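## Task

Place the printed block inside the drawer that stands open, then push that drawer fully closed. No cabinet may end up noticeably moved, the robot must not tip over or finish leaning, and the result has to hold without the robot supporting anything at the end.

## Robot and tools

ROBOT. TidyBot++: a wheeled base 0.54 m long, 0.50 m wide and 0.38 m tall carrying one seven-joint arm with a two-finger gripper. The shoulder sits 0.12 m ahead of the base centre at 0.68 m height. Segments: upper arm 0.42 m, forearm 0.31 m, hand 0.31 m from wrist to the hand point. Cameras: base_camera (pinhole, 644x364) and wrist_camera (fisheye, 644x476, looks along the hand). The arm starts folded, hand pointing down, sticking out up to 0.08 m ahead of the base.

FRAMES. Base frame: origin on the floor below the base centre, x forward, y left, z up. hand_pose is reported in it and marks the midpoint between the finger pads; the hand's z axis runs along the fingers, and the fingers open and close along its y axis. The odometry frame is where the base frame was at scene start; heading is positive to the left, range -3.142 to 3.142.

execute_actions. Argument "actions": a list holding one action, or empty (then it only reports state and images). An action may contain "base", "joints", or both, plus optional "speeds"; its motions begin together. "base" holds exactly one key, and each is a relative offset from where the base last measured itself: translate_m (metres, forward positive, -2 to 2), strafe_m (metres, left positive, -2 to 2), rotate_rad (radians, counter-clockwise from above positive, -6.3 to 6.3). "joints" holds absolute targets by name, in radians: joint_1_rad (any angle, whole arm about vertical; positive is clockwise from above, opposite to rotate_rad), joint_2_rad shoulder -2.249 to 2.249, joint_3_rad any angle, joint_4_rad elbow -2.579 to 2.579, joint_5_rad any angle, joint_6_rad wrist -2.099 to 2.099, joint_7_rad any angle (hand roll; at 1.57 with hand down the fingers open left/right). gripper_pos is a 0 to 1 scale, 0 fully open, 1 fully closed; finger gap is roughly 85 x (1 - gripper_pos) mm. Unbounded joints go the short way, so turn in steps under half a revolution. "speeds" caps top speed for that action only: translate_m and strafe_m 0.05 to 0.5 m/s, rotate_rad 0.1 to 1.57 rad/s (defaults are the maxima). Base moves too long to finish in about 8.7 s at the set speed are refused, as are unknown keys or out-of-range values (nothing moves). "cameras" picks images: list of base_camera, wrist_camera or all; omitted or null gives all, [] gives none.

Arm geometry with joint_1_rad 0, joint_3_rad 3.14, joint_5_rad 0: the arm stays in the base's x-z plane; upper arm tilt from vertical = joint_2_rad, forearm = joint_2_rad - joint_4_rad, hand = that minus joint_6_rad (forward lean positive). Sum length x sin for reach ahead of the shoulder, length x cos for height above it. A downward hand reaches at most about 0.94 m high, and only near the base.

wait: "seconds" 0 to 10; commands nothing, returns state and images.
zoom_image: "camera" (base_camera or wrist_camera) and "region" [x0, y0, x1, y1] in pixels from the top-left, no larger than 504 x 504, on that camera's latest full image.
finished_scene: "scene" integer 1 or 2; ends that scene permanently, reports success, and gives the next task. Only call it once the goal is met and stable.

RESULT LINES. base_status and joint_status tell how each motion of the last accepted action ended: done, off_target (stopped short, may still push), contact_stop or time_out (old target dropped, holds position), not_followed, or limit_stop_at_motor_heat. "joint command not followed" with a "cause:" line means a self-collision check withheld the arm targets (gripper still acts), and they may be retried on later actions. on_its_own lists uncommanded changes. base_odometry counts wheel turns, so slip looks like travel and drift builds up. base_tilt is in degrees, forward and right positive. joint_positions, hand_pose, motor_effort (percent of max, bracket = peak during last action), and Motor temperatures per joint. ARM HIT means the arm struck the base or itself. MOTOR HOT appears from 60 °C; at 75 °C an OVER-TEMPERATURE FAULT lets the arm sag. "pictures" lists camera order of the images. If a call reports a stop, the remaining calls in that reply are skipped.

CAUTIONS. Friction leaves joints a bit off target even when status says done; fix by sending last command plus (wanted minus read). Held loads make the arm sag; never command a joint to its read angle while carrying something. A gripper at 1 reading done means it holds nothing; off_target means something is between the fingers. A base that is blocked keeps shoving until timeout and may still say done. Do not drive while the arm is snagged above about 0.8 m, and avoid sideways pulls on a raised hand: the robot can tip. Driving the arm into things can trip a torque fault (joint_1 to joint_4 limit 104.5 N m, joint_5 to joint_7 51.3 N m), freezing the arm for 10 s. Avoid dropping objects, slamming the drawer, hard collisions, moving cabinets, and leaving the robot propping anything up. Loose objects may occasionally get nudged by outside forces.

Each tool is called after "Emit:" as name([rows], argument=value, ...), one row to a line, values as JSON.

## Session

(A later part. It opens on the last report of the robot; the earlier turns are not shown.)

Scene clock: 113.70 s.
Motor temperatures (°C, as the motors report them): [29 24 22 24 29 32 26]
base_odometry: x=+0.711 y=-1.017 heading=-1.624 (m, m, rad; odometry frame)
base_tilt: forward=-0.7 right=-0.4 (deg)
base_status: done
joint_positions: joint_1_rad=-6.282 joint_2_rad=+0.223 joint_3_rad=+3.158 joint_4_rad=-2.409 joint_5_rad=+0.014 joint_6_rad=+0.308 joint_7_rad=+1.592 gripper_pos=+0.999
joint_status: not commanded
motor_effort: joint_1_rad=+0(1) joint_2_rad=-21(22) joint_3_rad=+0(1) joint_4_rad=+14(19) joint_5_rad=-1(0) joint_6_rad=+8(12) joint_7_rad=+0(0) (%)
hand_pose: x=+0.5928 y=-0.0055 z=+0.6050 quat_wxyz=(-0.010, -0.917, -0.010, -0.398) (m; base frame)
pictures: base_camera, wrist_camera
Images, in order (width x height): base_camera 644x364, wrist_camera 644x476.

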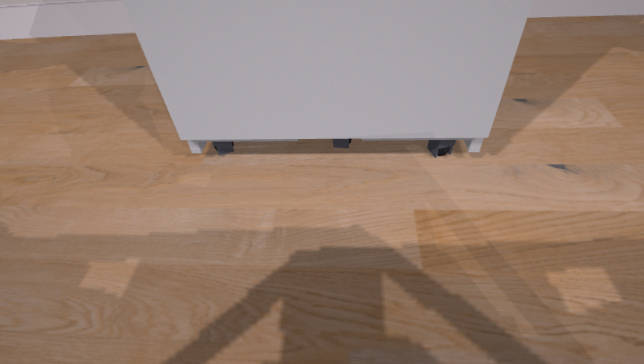

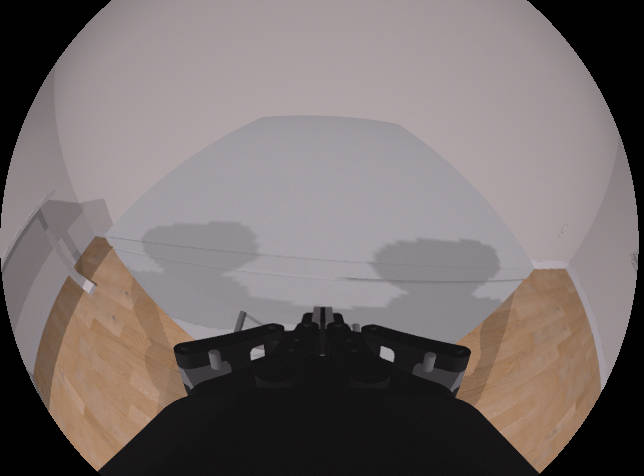

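Looks shut; a small nudge will confirm.

Emit:
execute_actions([
  {"base":{"translate_m":0.018},"speeds":{"translate_m":0.05}},
])

Emit:
execute_actions([
  {"base":{"translate_m":-0.08}},
])

Scene clock: 120.17 s.
Motor temperatures (°C, as the motors report them): [29 24 22 24 29 32 26]
base_odometry: x=+0.710 y=-1.035 heading=-1.625 (m, m, rad; odometry frame)
base_tilt: forward=-0.7 right=-0.4 (deg)
base_status: done
joint_positions: joint_1_rad=-6.282 joint_2_rad=+0.222 joint_3_rad=+3.158 joint_4_rad=-2.444 joint_5_rad=+0.014 joint_6_rad=+0.308 joint_7_rad=+1.592 gripper_pos=+0.999
joint_status: not commanded
motor_effort: joint_1_rad=+0(0) joint_2_rad=-20(22) joint_3_rad=+1(1) joint_4_rad=+21(24) joint_5_rad=-1(1) joint_6_rad=+12(14) joint_7_rad=+0(0) (%)
hand_pose: x=+0.5756 y=-0.0053 z=+0.5921 quat_wxyz=(-0.009, -0.924, -0.010, -0.382) (m; base frame)
pictures: base_camera, wrist_camera
Images, in order (width x height): base_camera 644x364, wrist_camera 644x476.

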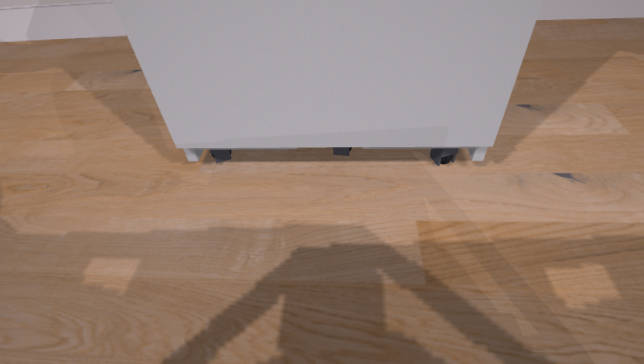

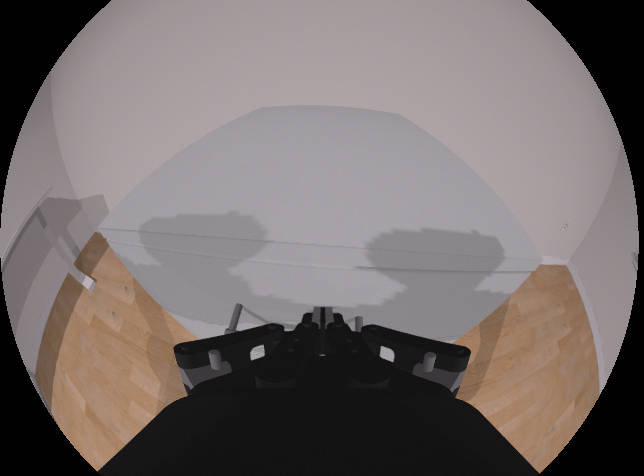

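Scene clock: 121.30 s.
Motor temperatures (°C, as the motors report them): [29 24 22 24 29 32 26]
base_odometry: x=+0.715 y=-0.955 heading=-1.624 (m, m, rad; odometry frame)
base_tilt: forward=-0.7 right=-0.4 (deg)
base_status: done
joint_positions: joint_1_rad=-6.282 joint_2_rad=+0.225 joint_3_rad=+3.158 joint_4_rad=-2.402 joint_5_rad=+0.014 joint_6_rad=+0.312 joint_7_rad=+1.592 gripper_pos=+0.999
joint_status: not commanded
motor_effort: joint_1_rad=+0(0) joint_2_rad=-21(23) joint_3_rad=+0(1) joint_4_rad=+13(20) joint_5_rad=-1(1) joint_6_rad=+8(12) joint_7_rad=+0(0) (%)
hand_pose: x=+0.5968 y=-0.0055 z=+0.6073 quat_wxyz=(-0.010, -0.916, -0.010, -0.401) (m; base frame)
pictures: base_camera, wrist_camera
Images, in order (width x height): base_camera 644x364, wrist_camera 644x476.

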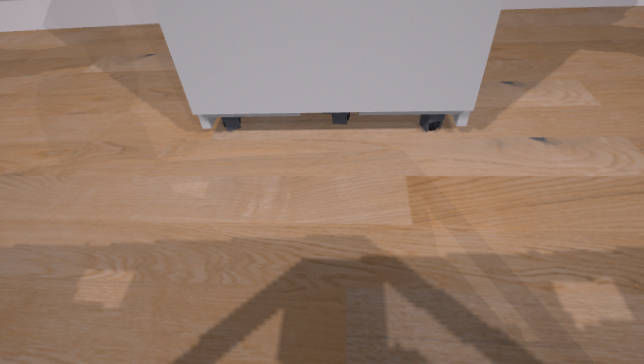

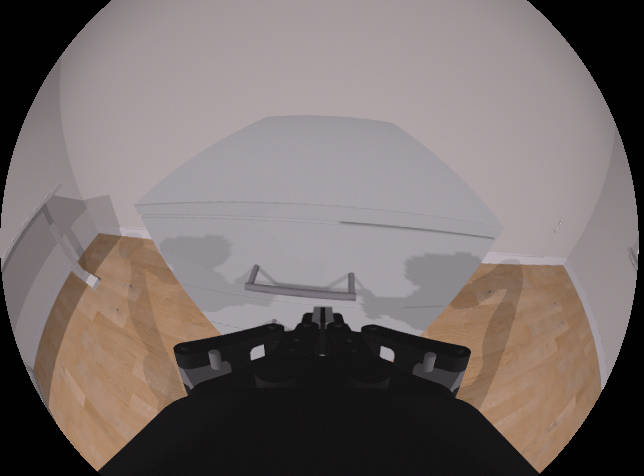

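Emit:
finished_scene(scene=1)

The scene is finished: the task was done.


## Next scene

Place the roll of masking tape inside the drawer that stands open, then push that drawer fully closed. No cabinet may end up noticeably moved, the robot must not tip over or finish leaning, and the result has to hold without the robot supporting anything at the end.

Emit:
execute_actions(actions=[])

Scene clock: 0.00 s.
Motor temperatures (°C, as the motors report them): [29 24 22 24 29 32 26]
base_odometry: x=+0.000 y=+0.000 heading=+0.000 (m, m, rad; odometry frame)
base_tilt: forward=-0.7 right=-0.4 (deg)
base_status: not commanded
joint_positions: joint_1_rad=-0.006 joint_2_rad=-0.338 joint_3_rad=+3.133 joint_4_rad=-2.514 joint_5_rad=+0.045 joint_6_rad=-0.823 joint_7_rad=+1.544 gripper_pos=+0.000
joint_status: not commanded
motor_effort: joint_1_rad=+0 joint_2_rad=-1 joint_3_rad=+1 joint_4_rad=+16 joint_5_rad=+0 joint_6_rad=+2 joint_7_rad=+0 (%)
hand_pose: x=+0.2826 y=-0.0067 z=+0.5920 quat_wxyz=(+0.017, +0.997, +0.008, +0.072) (m; base frame)
pictures: base_camera, wrist_camera
Images, in order (width x height): base_camera 644x364, wrist_camera 644x476.

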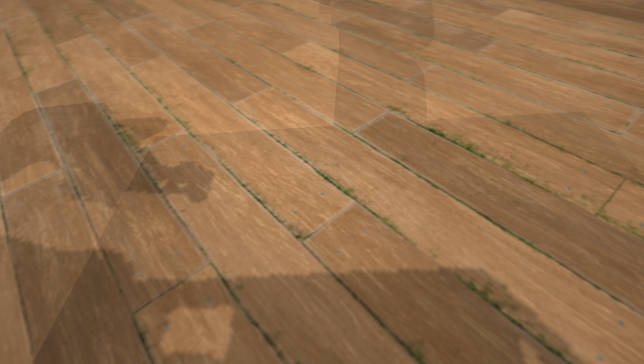

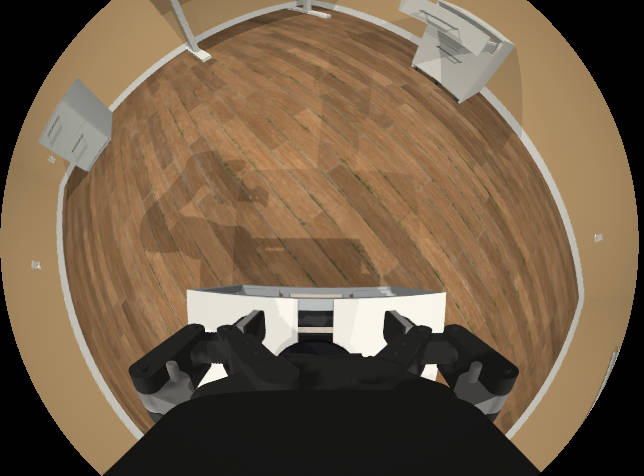

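Emit:
execute_actions([
  {"base":{"translate_m":0.7},"joints":{"joint_2_rad":-0.1,"joint_4_rad":-0.7,"joint_6_rad":-1.9,"joint_5_rad":-0.02,"joint_7_rad":1.59}},
])

Scene clock: 4.87 s.
Motor temperatures (°C, as the motors report them): [29 24 22 24 29 32 26]
base_odometry: x=+0.700 y=+0.000 heading=+0.000 (m, m, rad; odometry frame)
base_tilt: forward=-0.7 right=-0.4 (deg)
base_status: done
joint_positions: joint_1_rad=-0.006 joint_2_rad=-0.112 joint_3_rad=+3.133 joint_4_rad=-0.709 joint_5_rad=+0.003 joint_6_rad=-1.877 joint_7_rad=+1.565 gripper_pos=+0.000
joint_status: all done
motor_effort: joint_1_rad=+0(1) joint_2_rad=-9(13) joint_3_rad=+0(1) joint_4_rad=+14(20) joint_5_rad=-1(0) joint_6_rad=+6(5) joint_7_rad=+0(1) (%)
hand_pose: x=+0.4412 y=+0.0058 z=+1.1156 quat_wxyz=(-0.002, +0.945, +0.004, +0.328) (m; base frame)
pictures: base_camera, wrist_camera
Images, in order (width x height): base_camera 644x364, wrist_camera 644x476.

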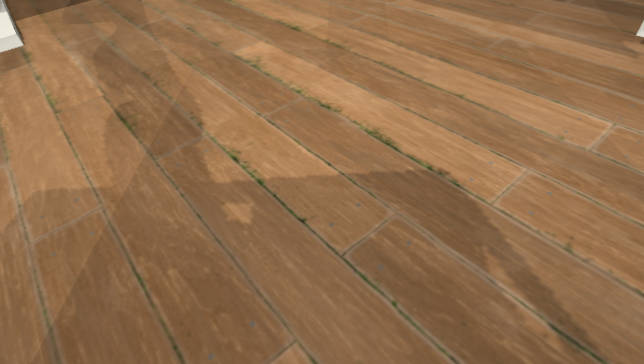

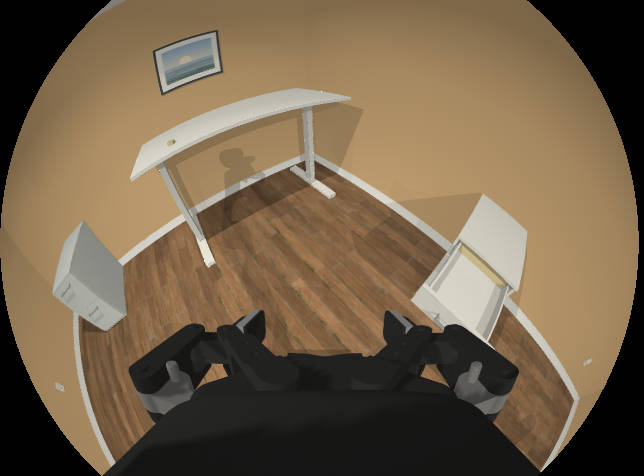

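Emit:
execute_actions([
  {"base":{"rotate_rad":0.53},"joints":{"joint_2_rad":0.2,"joint_4_rad":-0.4,"joint_6_rad":-2.05}},
], cameras=[])

Emit:
execute_actions([
  {"base":{"translate_m":0.8}},
])

Scene clock: 13.23 s.
Motor temperatures (°C, as the motors report them): [29 24 22 24 29 32 26]
base_odometry: x=+0.700 y=+0.000 heading=+0.529 (m, m, rad; odometry frame)
base_tilt: forward=-0.7 right=-0.4 (deg)
base_status: done
joint_positions: joint_1_rad=-0.006 joint_2_rad=+0.206 joint_3_rad=+3.133 joint_4_rad=-0.413 joint_5_rad=-0.001 joint_6_rad=-2.025 joint_7_rad=+1.565 gripper_pos=+0.000
joint_status: all done
motor_effort: joint_1_rad=+0(1) joint_2_rad=-20(24) joint_3_rad=+0(1) joint_4_rad=+14(15) joint_5_rad=-1(2) joint_6_rad=+5(7) joint_7_rad=+0(0) (%)
hand_pose: x=+0.5359 y=+0.0073 z=+1.0760 quat_wxyz=(-0.004, +0.969, +0.005, +0.246) (m; base frame)
pictures: none
No camera images: the call's "cameras" was empty. Leave "cameras" out to get every camera's image.

Scene clock: 16.20 s.
Motor temperatures (°C, as the motors report them): [29 24 22 24 29 32 26]
base_odometry: x=+1.390 y=+0.405 heading=+0.530 (m, m, rad; odometry frame)
base_tilt: forward=-0.7 right=-0.4 (deg)
base_status: done
joint_positions: joint_1_rad=-0.006 joint_2_rad=+0.203 joint_3_rad=+3.133 joint_4_rad=-0.410 joint_5_rad=-0.001 joint_6_rad=-2.029 joint_7_rad=+1.565 gripper_pos=+0.000
joint_status: not commanded
motor_effort: joint_1_rad=+0(1) joint_2_rad=-20(24) joint_3_rad=+0(0) joint_4_rad=+14(15) joint_5_rad=-1(1) joint_6_rad=+5(6) joint_7_rad=+0(0) (%)
hand_pose: x=+0.5339 y=+0.0072 z=+1.0779 quat_wxyz=(-0.004, +0.969, +0.005, +0.247) (m; base frame)
pictures: base_camera, wrist_camera
Images, in order (width x height): base_camera 644x364, wrist_camera 644x476.

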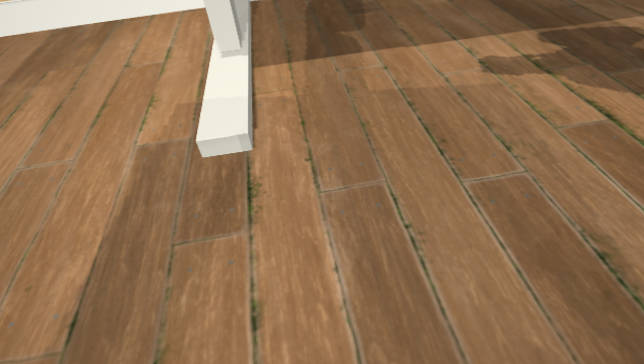

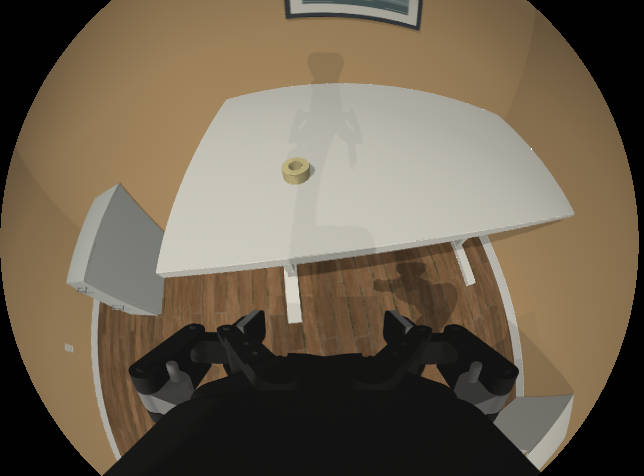

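Emit:
execute_actions([
  {"base":{"translate_m":0.26},"joints":{"joint_1_rad":-0.11,"joint_4_rad":-0.8,"joint_6_rad":-1.68}},
])

Scene clock: 21.87 s.
Motor temperatures (°C, as the motors report them): [29 24 22 24 29 32 26]
base_odometry: x=+1.615 y=+0.536 heading=+0.531 (m, m, rad; odometry frame)
base_tilt: forward=-0.7 right=-0.4 (deg)
base_status: done
joint_positions: joint_1_rad=-0.085 joint_2_rad=+0.211 joint_3_rad=+3.133 joint_4_rad=-0.795 joint_5_rad=-0.001 joint_6_rad=-1.700 joint_7_rad=+1.565 gripper_pos=+0.000
joint_status: all done
motor_effort: joint_1_rad=+0(0) joint_2_rad=-25(30) joint_3_rad=+0(0) joint_4_rad=+18(19) joint_5_rad=-1(1) joint_6_rad=+5(6) joint_7_rad=+0(0) (%)
hand_pose: x=+0.6018 y=+0.0468 z=+0.9793 quat_wxyz=(-0.012, +0.975, +0.043, +0.216) (m; base frame)
pictures: base_camera, wrist_camera
Images, in order (width x height): base_camera 644x364, wrist_camera 644x476.

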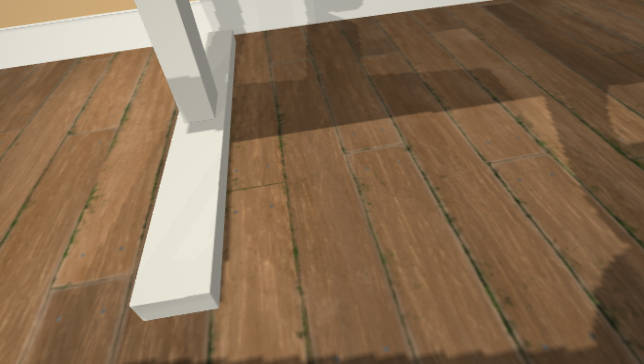

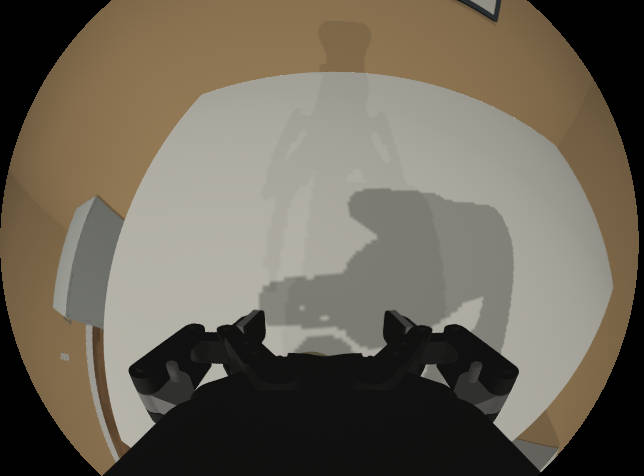

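Emit:
execute_actions([
  {"base":{"translate_m":-0.055}},
], cameras=["wrist_camera"])

Scene clock: 25.57 s.
Motor temperatures (°C, as the motors report them): [29 24 22 24 29 32 26]
base_odometry: x=+1.567 y=+0.508 heading=+0.530 (m, m, rad; odometry frame)
base_tilt: forward=-0.7 right=-0.4 (deg)
base_status: done
joint_positions: joint_1_rad=-0.086 joint_2_rad=+0.196 joint_3_rad=+3.133 joint_4_rad=-0.795 joint_5_rad=-0.001 joint_6_rad=-1.699 joint_7_rad=+1.565 gripper_pos=+0.000
joint_status: not commanded
motor_effort: joint_1_rad=+0(1) joint_2_rad=-25(30) joint_3_rad=+0(1) joint_4_rad=+18(19) joint_5_rad=+0(1) joint_6_rad=+5(6) joint_7_rad=+0(0) (%)
hand_pose: x=+0.5973 y=+0.0466 z=+0.9867 quat_wxyz=(-0.013, +0.974, +0.043, +0.223) (m; base frame)
pictures: wrist_camera
Images, in order (width x height): wrist_camera 644x476.

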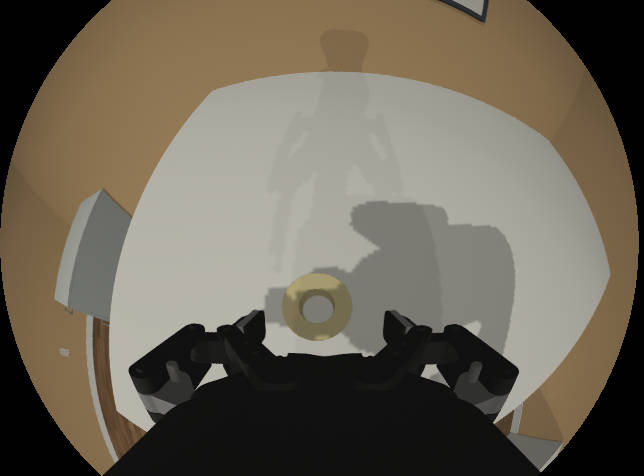

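Emit:
execute_actions([
  {"joints":{"joint_4_rad":-0.91,"joint_6_rad":-1.575,"joint_1_rad":-0.12}},
], cameras=["wrist_camera"])

Scene clock: 29.40 s.
Motor temperatures (°C, as the motors report them): [29 24 22 24 29 32 26]
base_odometry: x=+1.567 y=+0.508 heading=+0.530 (m, m, rad; odometry frame)
base_tilt: forward=-0.7 right=-0.4 (deg)
base_status: not commanded
joint_positions: joint_1_rad=-0.094 joint_2_rad=+0.191 joint_3_rad=+3.133 joint_4_rad=-0.884 joint_5_rad=-0.001 joint_6_rad=-1.592 joint_7_rad=+1.566 gripper_pos=+0.000
joint_status: all done
motor_effort: joint_1_rad=+0(1) joint_2_rad=-21(26) joint_3_rad=+0(1) joint_4_rad=+16(19) joint_5_rad=-1(4) joint_6_rad=+4(4) joint_7_rad=+0(1) (%)
hand_pose: x=+0.6150 y=+0.0524 z=+0.9673 quat_wxyz=(-0.014, +0.971, +0.048, +0.234) (m; base frame)
pictures: wrist_camera
Images, in order (width x height): wrist_camera 644x476.

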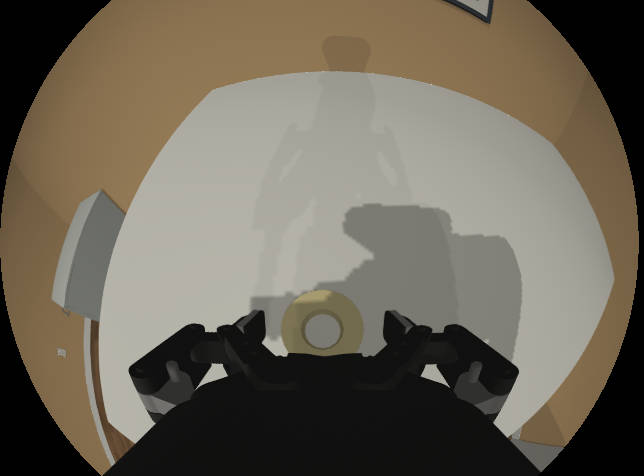

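Touching the table. Ease up and back a bit, then close.

Emit:
execute_actions([
  {"joints":{"joint_4_rad":-0.85,"joint_6_rad":-1.66,"gripper_pos":1}},
], cameras=["wrist_camera"])

Emit:
execute_actions([
  {"joints":{"joint_2_rad":0.03}},
], cameras=["wrist_camera"])

Scene clock: 33.17 s.
Motor temperatures (°C, as the motors report them): [29 24 22 24 29 32 26]
base_odometry: x=+1.567 y=+0.508 heading=+0.530 (m, m, rad; odometry frame)
base_tilt: forward=-0.7 right=-0.4 (deg)
base_status: not commanded
joint_positions: joint_1_rad=-0.095 joint_2_rad=+0.190 joint_3_rad=+3.133 joint_4_rad=-0.850 joint_5_rad=-0.001 joint_6_rad=-1.629 joint_7_rad=+1.567 gripper_pos=+0.486
joint_status: gripper_pos off_target (ended at +0.486, target +1.000); the others done
motor_effort: joint_1_rad=+0(2) joint_2_rad=-22(24) joint_3_rad=+0(1) joint_4_rad=+17(18) joint_5_rad=-1(3) joint_6_rad=+4(5) joint_7_rad=+0(0) (%)
hand_pose: x=+0.6083 y=+0.0521 z=+0.9771 quat_wxyz=(-0.014, +0.971, +0.048, +0.234) (m; base frame)
pictures: wrist_camera
Images, in order (width x height): wrist_camera 644x476.

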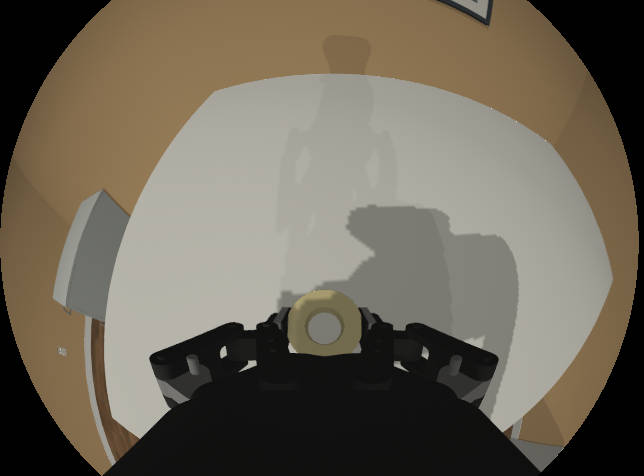

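Scene clock: 34.57 s.
Motor temperatures (°C, as the motors report them): [29 24 22 24 29 32 26]
base_odometry: x=+1.567 y=+0.508 heading=+0.530 (m, m, rad; odometry frame)
base_tilt: forward=-0.7 right=-0.4 (deg)
base_status: not commanded
joint_positions: joint_1_rad=-0.095 joint_2_rad=+0.025 joint_3_rad=+3.133 joint_4_rad=-0.852 joint_5_rad=-0.001 joint_6_rad=-1.638 joint_7_rad=+1.567 gripper_pos=+0.486
joint_status: all done
motor_effort: joint_1_rad=+0(0) joint_2_rad=-18(29) joint_3_rad=+0(0) joint_4_rad=+18(20) joint_5_rad=-1(1) joint_6_rad=+7(6) joint_7_rad=+0(0) (%)
hand_pose: x=+0.5512 y=+0.0467 z=+1.0511 quat_wxyz=(-0.017, +0.950, +0.048, +0.308) (m; base frame)
pictures: wrist_camera
Images, in order (width x height): wrist_camera 644x476.

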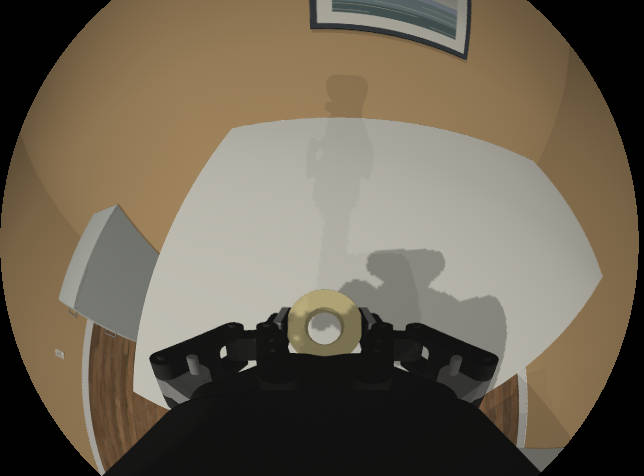

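Emit:
execute_actions([
  {"base":{"translate_m":-0.92},"joints":{"joint_1_rad":0.02}},
], cameras=[])

Emit:
execute_actions([
  {"base":{"rotate_rad":-1.47},"joints":{"joint_2_rad":0.3,"joint_4_rad":-1.3,"joint_6_rad":-1.2}},
])

Scene clock: 40.70 s.
Motor temperatures (°C, as the motors report them): [29 24 22 24 29 32 26]
base_odometry: x=+0.774 y=+0.043 heading=+0.530 (m, m, rad; odometry frame)
base_tilt: forward=-0.7 right=-0.4 (deg)
base_status: done
joint_positions: joint_1_rad=+0.003 joint_2_rad=+0.029 joint_3_rad=+3.133 joint_4_rad=-0.852 joint_5_rad=-0.002 joint_6_rad=-1.641 joint_7_rad=+1.567 gripper_pos=+0.486
joint_status: all done
motor_effort: joint_1_rad=+0(1) joint_2_rad=-18(23) joint_3_rad=+0(1) joint_4_rad=+18(19) joint_5_rad=-1(1) joint_6_rad=+7(8) joint_7_rad=+0(0) (%)
hand_pose: x=+0.5544 y=+0.0042 z=+1.0487 quat_wxyz=(-0.002, +0.953, +0.001, +0.305) (m; base frame)
pictures: none
No camera images: the call's "cameras" was empty. Leave "cameras" out to get every camera's image.

Scene clock: 42.97 s.
Motor temperatures (°C, as the motors report them): [29 24 22 24 29 32 26]
base_odometry: x=+0.774 y=+0.043 heading=-0.939 (m, m, rad; odometry frame)
base_tilt: forward=-0.7 right=-0.4 (deg)
base_status: done
joint_positions: joint_1_rad=+0.023 joint_2_rad=+0.311 joint_3_rad=+3.139 joint_4_rad=-1.295 joint_5_rad=-0.007 joint_6_rad=-1.219 joint_7_rad=+1.567 gripper_pos=+0.486
joint_status: all done
motor_effort: joint_1_rad=+0(4) joint_2_rad=-31(40) joint_3_rad=+0(3) joint_4_rad=+20(21) joint_5_rad=-1(2) joint_6_rad=+4(6) joint_7_rad=+0(0) (%)
hand_pose: x=+0.6588 y=-0.0076 z=+0.7757 quat_wxyz=(-0.003, +0.987, -0.013, +0.158) (m; base frame)
pictures: base_camera, wrist_camera
Images, in order (width x height): base_camera 644x364, wrist_camera 644x476.

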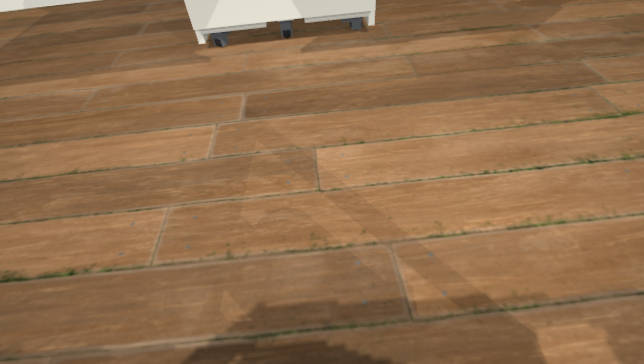

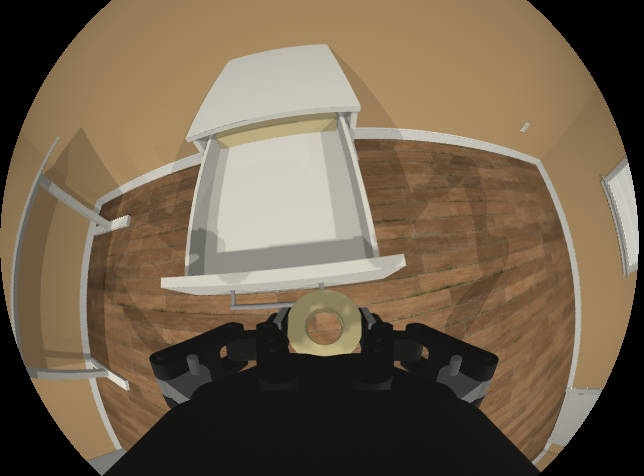

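Emit:
execute_actions([
  {"base":{"translate_m":0.2}},
], cameras=[])

Emit:
execute_actions([
  {"base":{"rotate_rad":0.17},"joints":{"joint_1_rad":0.11,"joint_2_rad":0.485,"joint_4_rad":-1.64,"joint_6_rad":-0.685}},
])

Scene clock: 47.80 s.
Motor temperatures (°C, as the motors report them): [29 24 22 24 29 32 26]
base_odometry: x=+0.892 y=-0.119 heading=-0.940 (m, m, rad; odometry frame)
base_tilt: forward=-0.7 right=-0.4 (deg)
base_status: done
joint_positions: joint_1_rad=+0.023 joint_2_rad=+0.309 joint_3_rad=+3.139 joint_4_rad=-1.295 joint_5_rad=-0.007 joint_6_rad=-1.218 joint_7_rad=+1.567 gripper_pos=+0.486
joint_status: not commanded
motor_effort: joint_1_rad=+0(0) joint_2_rad=-31(35) joint_3_rad=+0(0) joint_4_rad=+20(21) joint_5_rad=-1(1) joint_6_rad=+4(5) joint_7_rad=+0(0) (%)
hand_pose: x=+0.6589 y=-0.0076 z=+0.7768 quat_wxyz=(-0.003, +0.987, -0.013, +0.159) (m; base frame)
pictures: none
No camera images: the call's "cameras" was empty. Leave "cameras" out to get every camera's image.

Scene clock: 49.30 s.
Motor temperatures (°C, as the motors report them): [29 24 22 24 29 32 26]
base_odometry: x=+0.892 y=-0.119 heading=-0.770 (m, m, rad; odometry frame)
base_tilt: forward=-0.7 right=-0.4 (deg)
base_status: done
joint_positions: joint_1_rad=+0.093 joint_2_rad=+0.489 joint_3_rad=+3.129 joint_4_rad=-1.637 joint_5_rad=-0.007 joint_6_rad=-0.709 joint_7_rad=+1.567 gripper_pos=+0.486
joint_status: all done
motor_effort: joint_1_rad=+0(4) joint_2_rad=-34(38) joint_3_rad=+0(3) joint_4_rad=+18(21) joint_5_rad=-1(2) joint_6_rad=+4(5) joint_7_rad=+0(0) (%)
hand_pose: x=+0.6760 y=-0.0424 z=+0.5908 quat_wxyz=(+0.000, +0.987, -0.045, +0.153) (m; base frame)
pictures: base_camera, wrist_camera
Images, in order (width x height): base_camera 644x364, wrist_camera 644x476.

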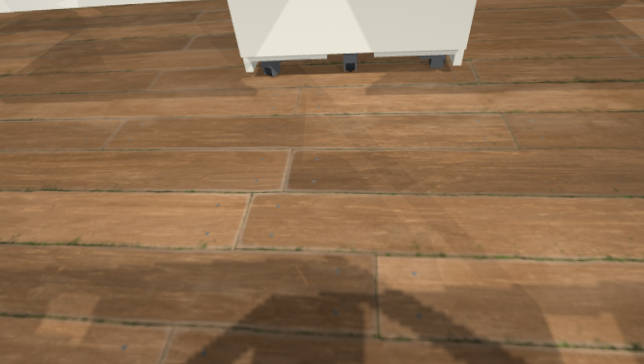

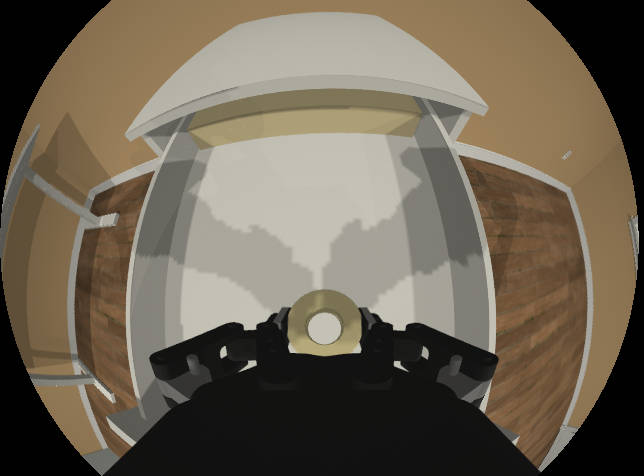

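Emit:
execute_actions([
  {"joints":{"joint_2_rad":0.575,"joint_6_rad":-0.61}},
], cameras=["wrist_camera"])

Scene clock: 53.27 s.
Motor temperatures (°C, as the motors report them): [29 24 22 24 29 32 26]
base_odometry: x=+0.892 y=-0.119 heading=-0.770 (m, m, rad; odometry frame)
base_tilt: forward=-0.7 right=-0.4 (deg)
base_status: not commanded
joint_positions: joint_1_rad=+0.093 joint_2_rad=+0.569 joint_3_rad=+3.129 joint_4_rad=-1.637 joint_5_rad=-0.007 joint_6_rad=-0.632 joint_7_rad=+1.567 gripper_pos=+0.486
joint_status: all done
motor_effort: joint_1_rad=+0(0) joint_2_rad=-36(38) joint_3_rad=+0(0) joint_4_rad=+17(18) joint_5_rad=-1(1) joint_6_rad=+3(5) joint_7_rad=+0(0) (%)
hand_pose: x=+0.6899 y=-0.0437 z=+0.5526 quat_wxyz=(+0.000, +0.987, -0.046, +0.151) (m; base frame)
pictures: wrist_camera
Images, in order (width x height): wrist_camera 644x476.

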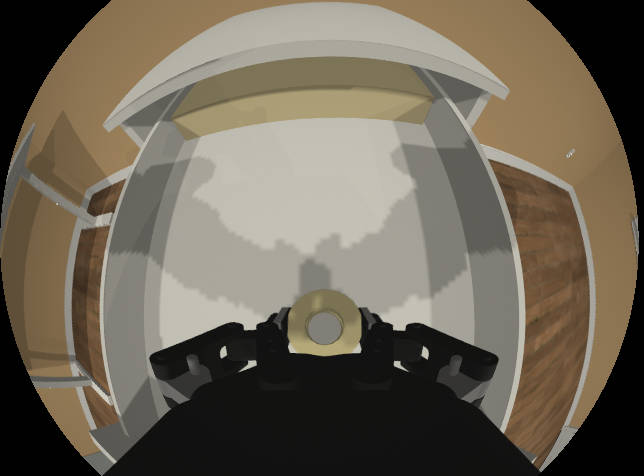

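Emit:
execute_actions([
  {"joints":{"joint_2_rad":0.59,"gripper_pos":0.25}},
], cameras=[])

Emit:
execute_actions([
  {"joints":{"joint_2_rad":0.224}},
], cameras=["wrist_camera"])

Emit:
execute_actions([
  {"base":{"translate_m":-0.2},"joints":{"gripper_pos":1,"joint_4_rad":-1.75}},
], cameras=[])

Emit:
execute_actions([
  {"joints":{"joint_4_rad":-2.4,"joint_6_rad":0.33}},
], cameras=["wrist_camera"])

Emit:
execute_actions([
  {"base":{"translate_m":0.4},"speeds":{"translate_m":0.11}},
])

Scene clock: 59.20 s.
Motor temperatures (°C, as the motors report them): [29 24 22 24 29 32 26]
base_odometry: x=+0.892 y=-0.119 heading=-0.770 (m, m, rad; odometry frame)
base_tilt: forward=-0.7 right=-0.4 (deg)
base_status: not commanded
joint_positions: joint_1_rad=+0.093 joint_2_rad=+0.580 joint_3_rad=+3.129 joint_4_rad=-1.636 joint_5_rad=-0.007 joint_6_rad=-0.632 joint_7_rad=+1.567 gripper_pos=+0.250
joint_status: all done
motor_effort: joint_1_rad=+0(0) joint_2_rad=-36(37) joint_3_rad=+0(0) joint_4_rad=+16(17) joint_5_rad=-1(1) joint_6_rad=+4(3) joint_7_rad=+0(0) (%)
hand_pose: x=+0.6890 y=-0.0436 z=+0.5468 quat_wxyz=(+0.000, +0.988, -0.046, +0.146) (m; base frame)
pictures: none
No camera images: the call's "cameras" was empty. Leave "cameras" out to get every camera's image.

Scene clock: 60.70 s.
Motor temperatures (°C, as the motors report them): [29 24 22 24 29 32 26]
base_odometry: x=+0.892 y=-0.119 heading=-0.770 (m, m, rad; odometry frame)
base_tilt: forward=-0.7 right=-0.4 (deg)
base_status: not commanded
joint_positions: joint_1_rad=+0.093 joint_2_rad=+0.221 joint_3_rad=+3.129 joint_4_rad=-1.636 joint_5_rad=-0.007 joint_6_rad=-0.632 joint_7_rad=+1.567 gripper_pos=+0.250
joint_status: all done
motor_effort: joint_1_rad=+0(0) joint_2_rad=-28(39) joint_3_rad=+0(1) joint_4_rad=+21(21) joint_5_rad=+0(1) joint_6_rad=+6(7) joint_7_rad=+0(0) (%)
hand_pose: x=+0.7000 y=-0.0446 z=+0.7560 quat_wxyz=(+0.008, +0.946, -0.043, +0.320) (m; base frame)
pictures: wrist_camera
Images, in order (width x height): wrist_camera 644x476.

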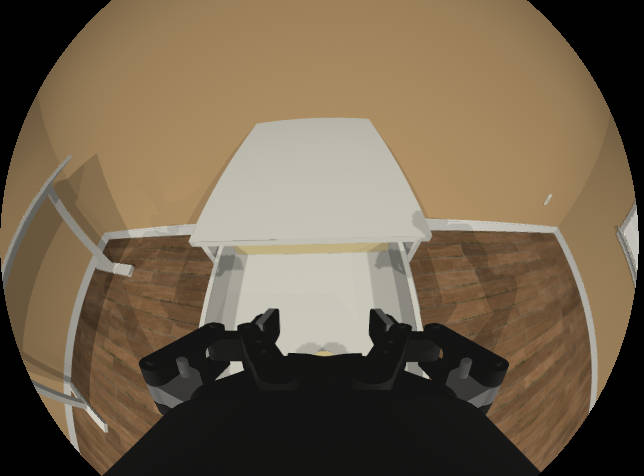

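Scene clock: 62.33 s.
Motor temperatures (°C, as the motors report them): [29 24 22 24 29 32 26]
base_odometry: x=+0.748 y=+0.020 heading=-0.769 (m, m, rad; odometry frame)
base_tilt: forward=-0.7 right=-0.4 (deg)
base_status: done
joint_positions: joint_1_rad=+0.093 joint_2_rad=+0.219 joint_3_rad=+3.129 joint_4_rad=-1.744 joint_5_rad=-0.007 joint_6_rad=-0.628 joint_7_rad=+1.567 gripper_pos=+0.999
joint_status: all done
motor_effort: joint_1_rad=+0(1) joint_2_rad=-27(30) joint_3_rad=+0(1) joint_4_rad=+20(22) joint_5_rad=-1(1) joint_6_rad=+6(6) joint_7_rad=+0(0) (%)
hand_pose: x=+0.6619 y=-0.0414 z=+0.7068 quat_wxyz=(+0.006, +0.961, -0.043, +0.271) (m; base frame)
pictures: none
No camera images: the call's "cameras" was empty. Leave "cameras" out to get every camera's image.

Scene clock: 64.23 s.
Motor temperatures (°C, as the motors report them): [29 24 22 24 29 32 26]
base_odometry: x=+0.748 y=+0.020 heading=-0.769 (m, m, rad; odometry frame)
base_tilt: forward=-0.7 right=-0.4 (deg)
base_status: not commanded
joint_positions: joint_1_rad=+0.093 joint_2_rad=+0.219 joint_3_rad=+3.129 joint_4_rad=-2.389 joint_5_rad=-0.007 joint_6_rad=+0.307 joint_7_rad=+1.567 gripper_pos=+0.999
joint_status: all done
motor_effort: joint_1_rad=+0(0) joint_2_rad=-21(27) joint_3_rad=+0(0) joint_4_rad=+14(19) joint_5_rad=+0(1) joint_6_rad=+8(8) joint_7_rad=+0(0) (%)
hand_pose: x=+0.6005 y=-0.0381 z=+0.6140 quat_wxyz=(+0.014, +0.912, -0.043, +0.408) (m; base frame)
pictures: wrist_camera
Images, in order (width x height): wrist_camera 644x476.

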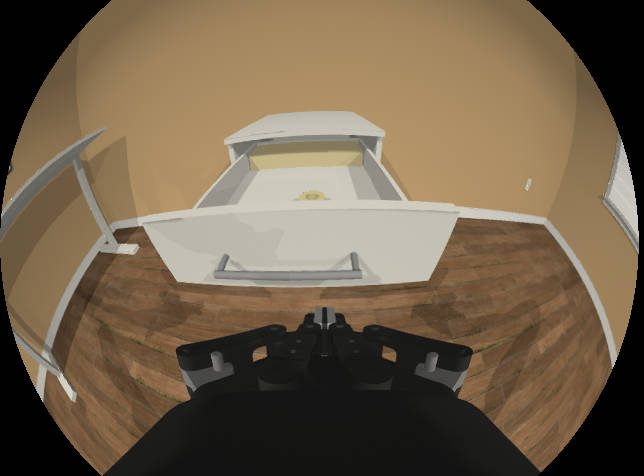

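Scene clock: 68.43 s.
Motor temperatures (°C, as the motors report them): [29 24 22 24 29 32 26]
base_odometry: x=+1.036 y=-0.258 heading=-0.768 (m, m, rad; odometry frame)
base_tilt: forward=-0.7 right=-0.4 (deg)
base_status: done
joint_positions: joint_1_rad=+0.094 joint_2_rad=+0.221 joint_3_rad=+3.129 joint_4_rad=-2.411 joint_5_rad=-0.007 joint_6_rad=+0.306 joint_7_rad=+1.567 gripper_pos=+0.999
joint_status: not commanded
motor_effort: joint_1_rad=+0(1) joint_2_rad=-21(23) joint_3_rad=+0(1) joint_4_rad=+14(21) joint_5_rad=+0(0) joint_6_rad=+7(12) joint_7_rad=+0(0) (%)
hand_pose: x=+0.5896 y=-0.0376 z=+0.6047 quat_wxyz=(+0.014, +0.917, -0.043, +0.397) (m; base frame)
pictures: base_camera, wrist_camera
Images, in order (width x height): base_camera 644x364, wrist_camera 644x476.

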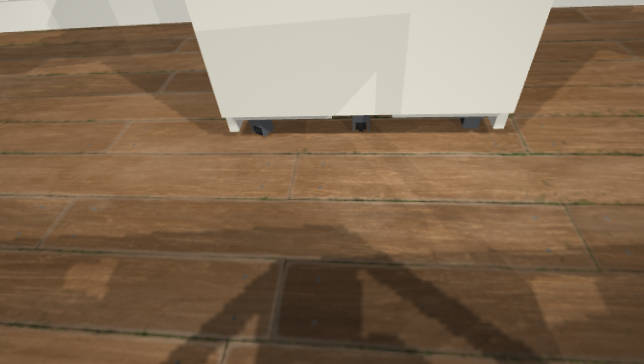

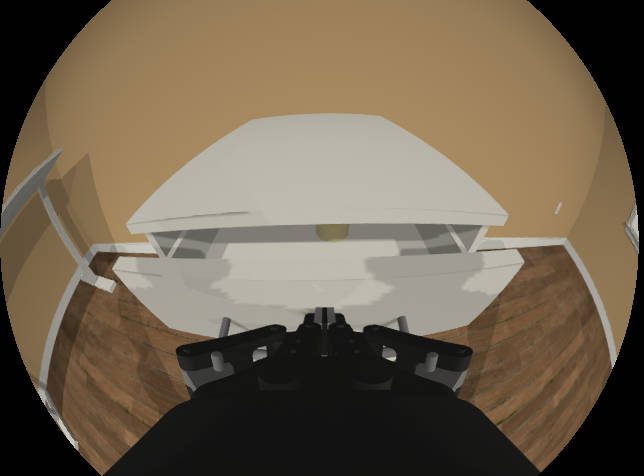

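Emit:
execute_actions([
  {"base":{"translate_m":0.072},"speeds":{"translate_m":0.06}},
])

Emit:
execute_actions([
  {"base":{"translate_m":-0.08}},
])

Scene clock: 72.37 s.
Motor temperatures (°C, as the motors report them): [29 24 22 24 29 32 26]
base_odometry: x=+1.088 y=-0.308 heading=-0.767 (m, m, rad; odometry frame)
base_tilt: forward=-0.7 right=-0.4 (deg)
base_status: done
joint_positions: joint_1_rad=+0.094 joint_2_rad=+0.221 joint_3_rad=+3.129 joint_4_rad=-2.449 joint_5_rad=-0.007 joint_6_rad=+0.303 joint_7_rad=+1.567 gripper_pos=+0.999
joint_status: not commanded
motor_effort: joint_1_rad=+0(2) joint_2_rad=-20(21) joint_3_rad=+0(1) joint_4_rad=+21(25) joint_5_rad=-1(0) joint_6_rad=+14(15) joint_7_rad=+0(0) (%)
hand_pose: x=+0.5700 y=-0.0360 z=+0.5896 quat_wxyz=(+0.013, +0.925, -0.044, +0.377) (m; base frame)
pictures: base_camera, wrist_camera
Images, in order (width x height): base_camera 644x364, wrist_camera 644x476.

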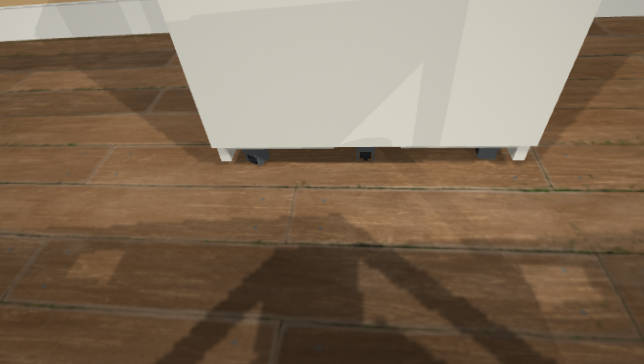

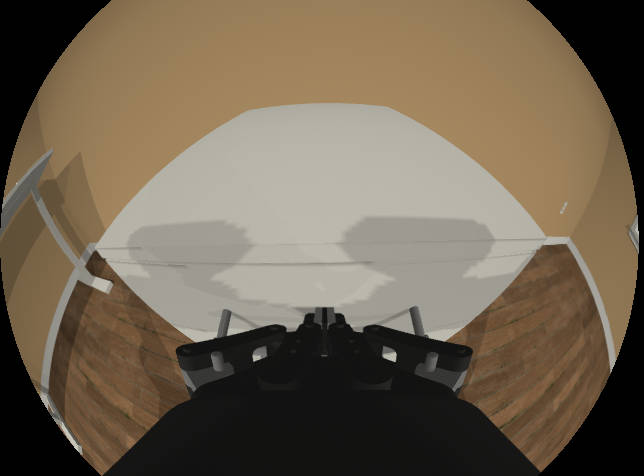

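Scene clock: 73.50 s.
Motor temperatures (°C, as the motors report them): [29 24 22 24 29 32 26]
base_odometry: x=+1.030 y=-0.252 heading=-0.767 (m, m, rad; odometry frame)
base_tilt: forward=-0.7 right=-0.4 (deg)
base_status: done
joint_positions: joint_1_rad=+0.094 joint_2_rad=+0.224 joint_3_rad=+3.129 joint_4_rad=-2.402 joint_5_rad=-0.007 joint_6_rad=+0.310 joint_7_rad=+1.567 gripper_pos=+0.999
joint_status: not commanded
motor_effort: joint_1_rad=+0(1) joint_2_rad=-21(23) joint_3_rad=+0(0) joint_4_rad=+13(21) joint_5_rad=-1(0) joint_6_rad=+7(13) joint_7_rad=+0(0) (%)
hand_pose: x=+0.5948 y=-0.0381 z=+0.6077 quat_wxyz=(+0.014, +0.915, -0.043, +0.401) (m; base frame)
pictures: base_camera, wrist_camera
Images, in order (width x height): base_camera 644x364, wrist_camera 644x476.

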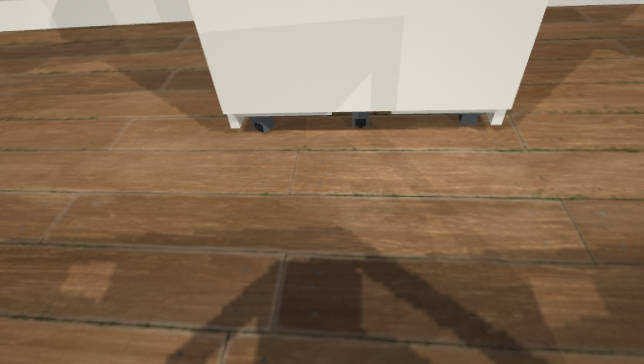

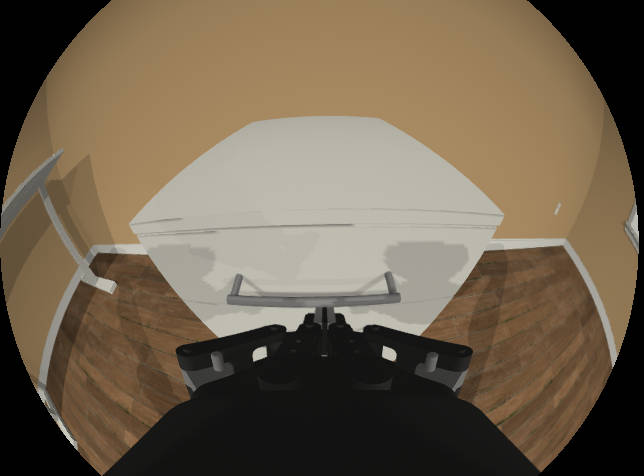

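Emit:
finished_scene(scene=2)

The scene is finished: the task was done.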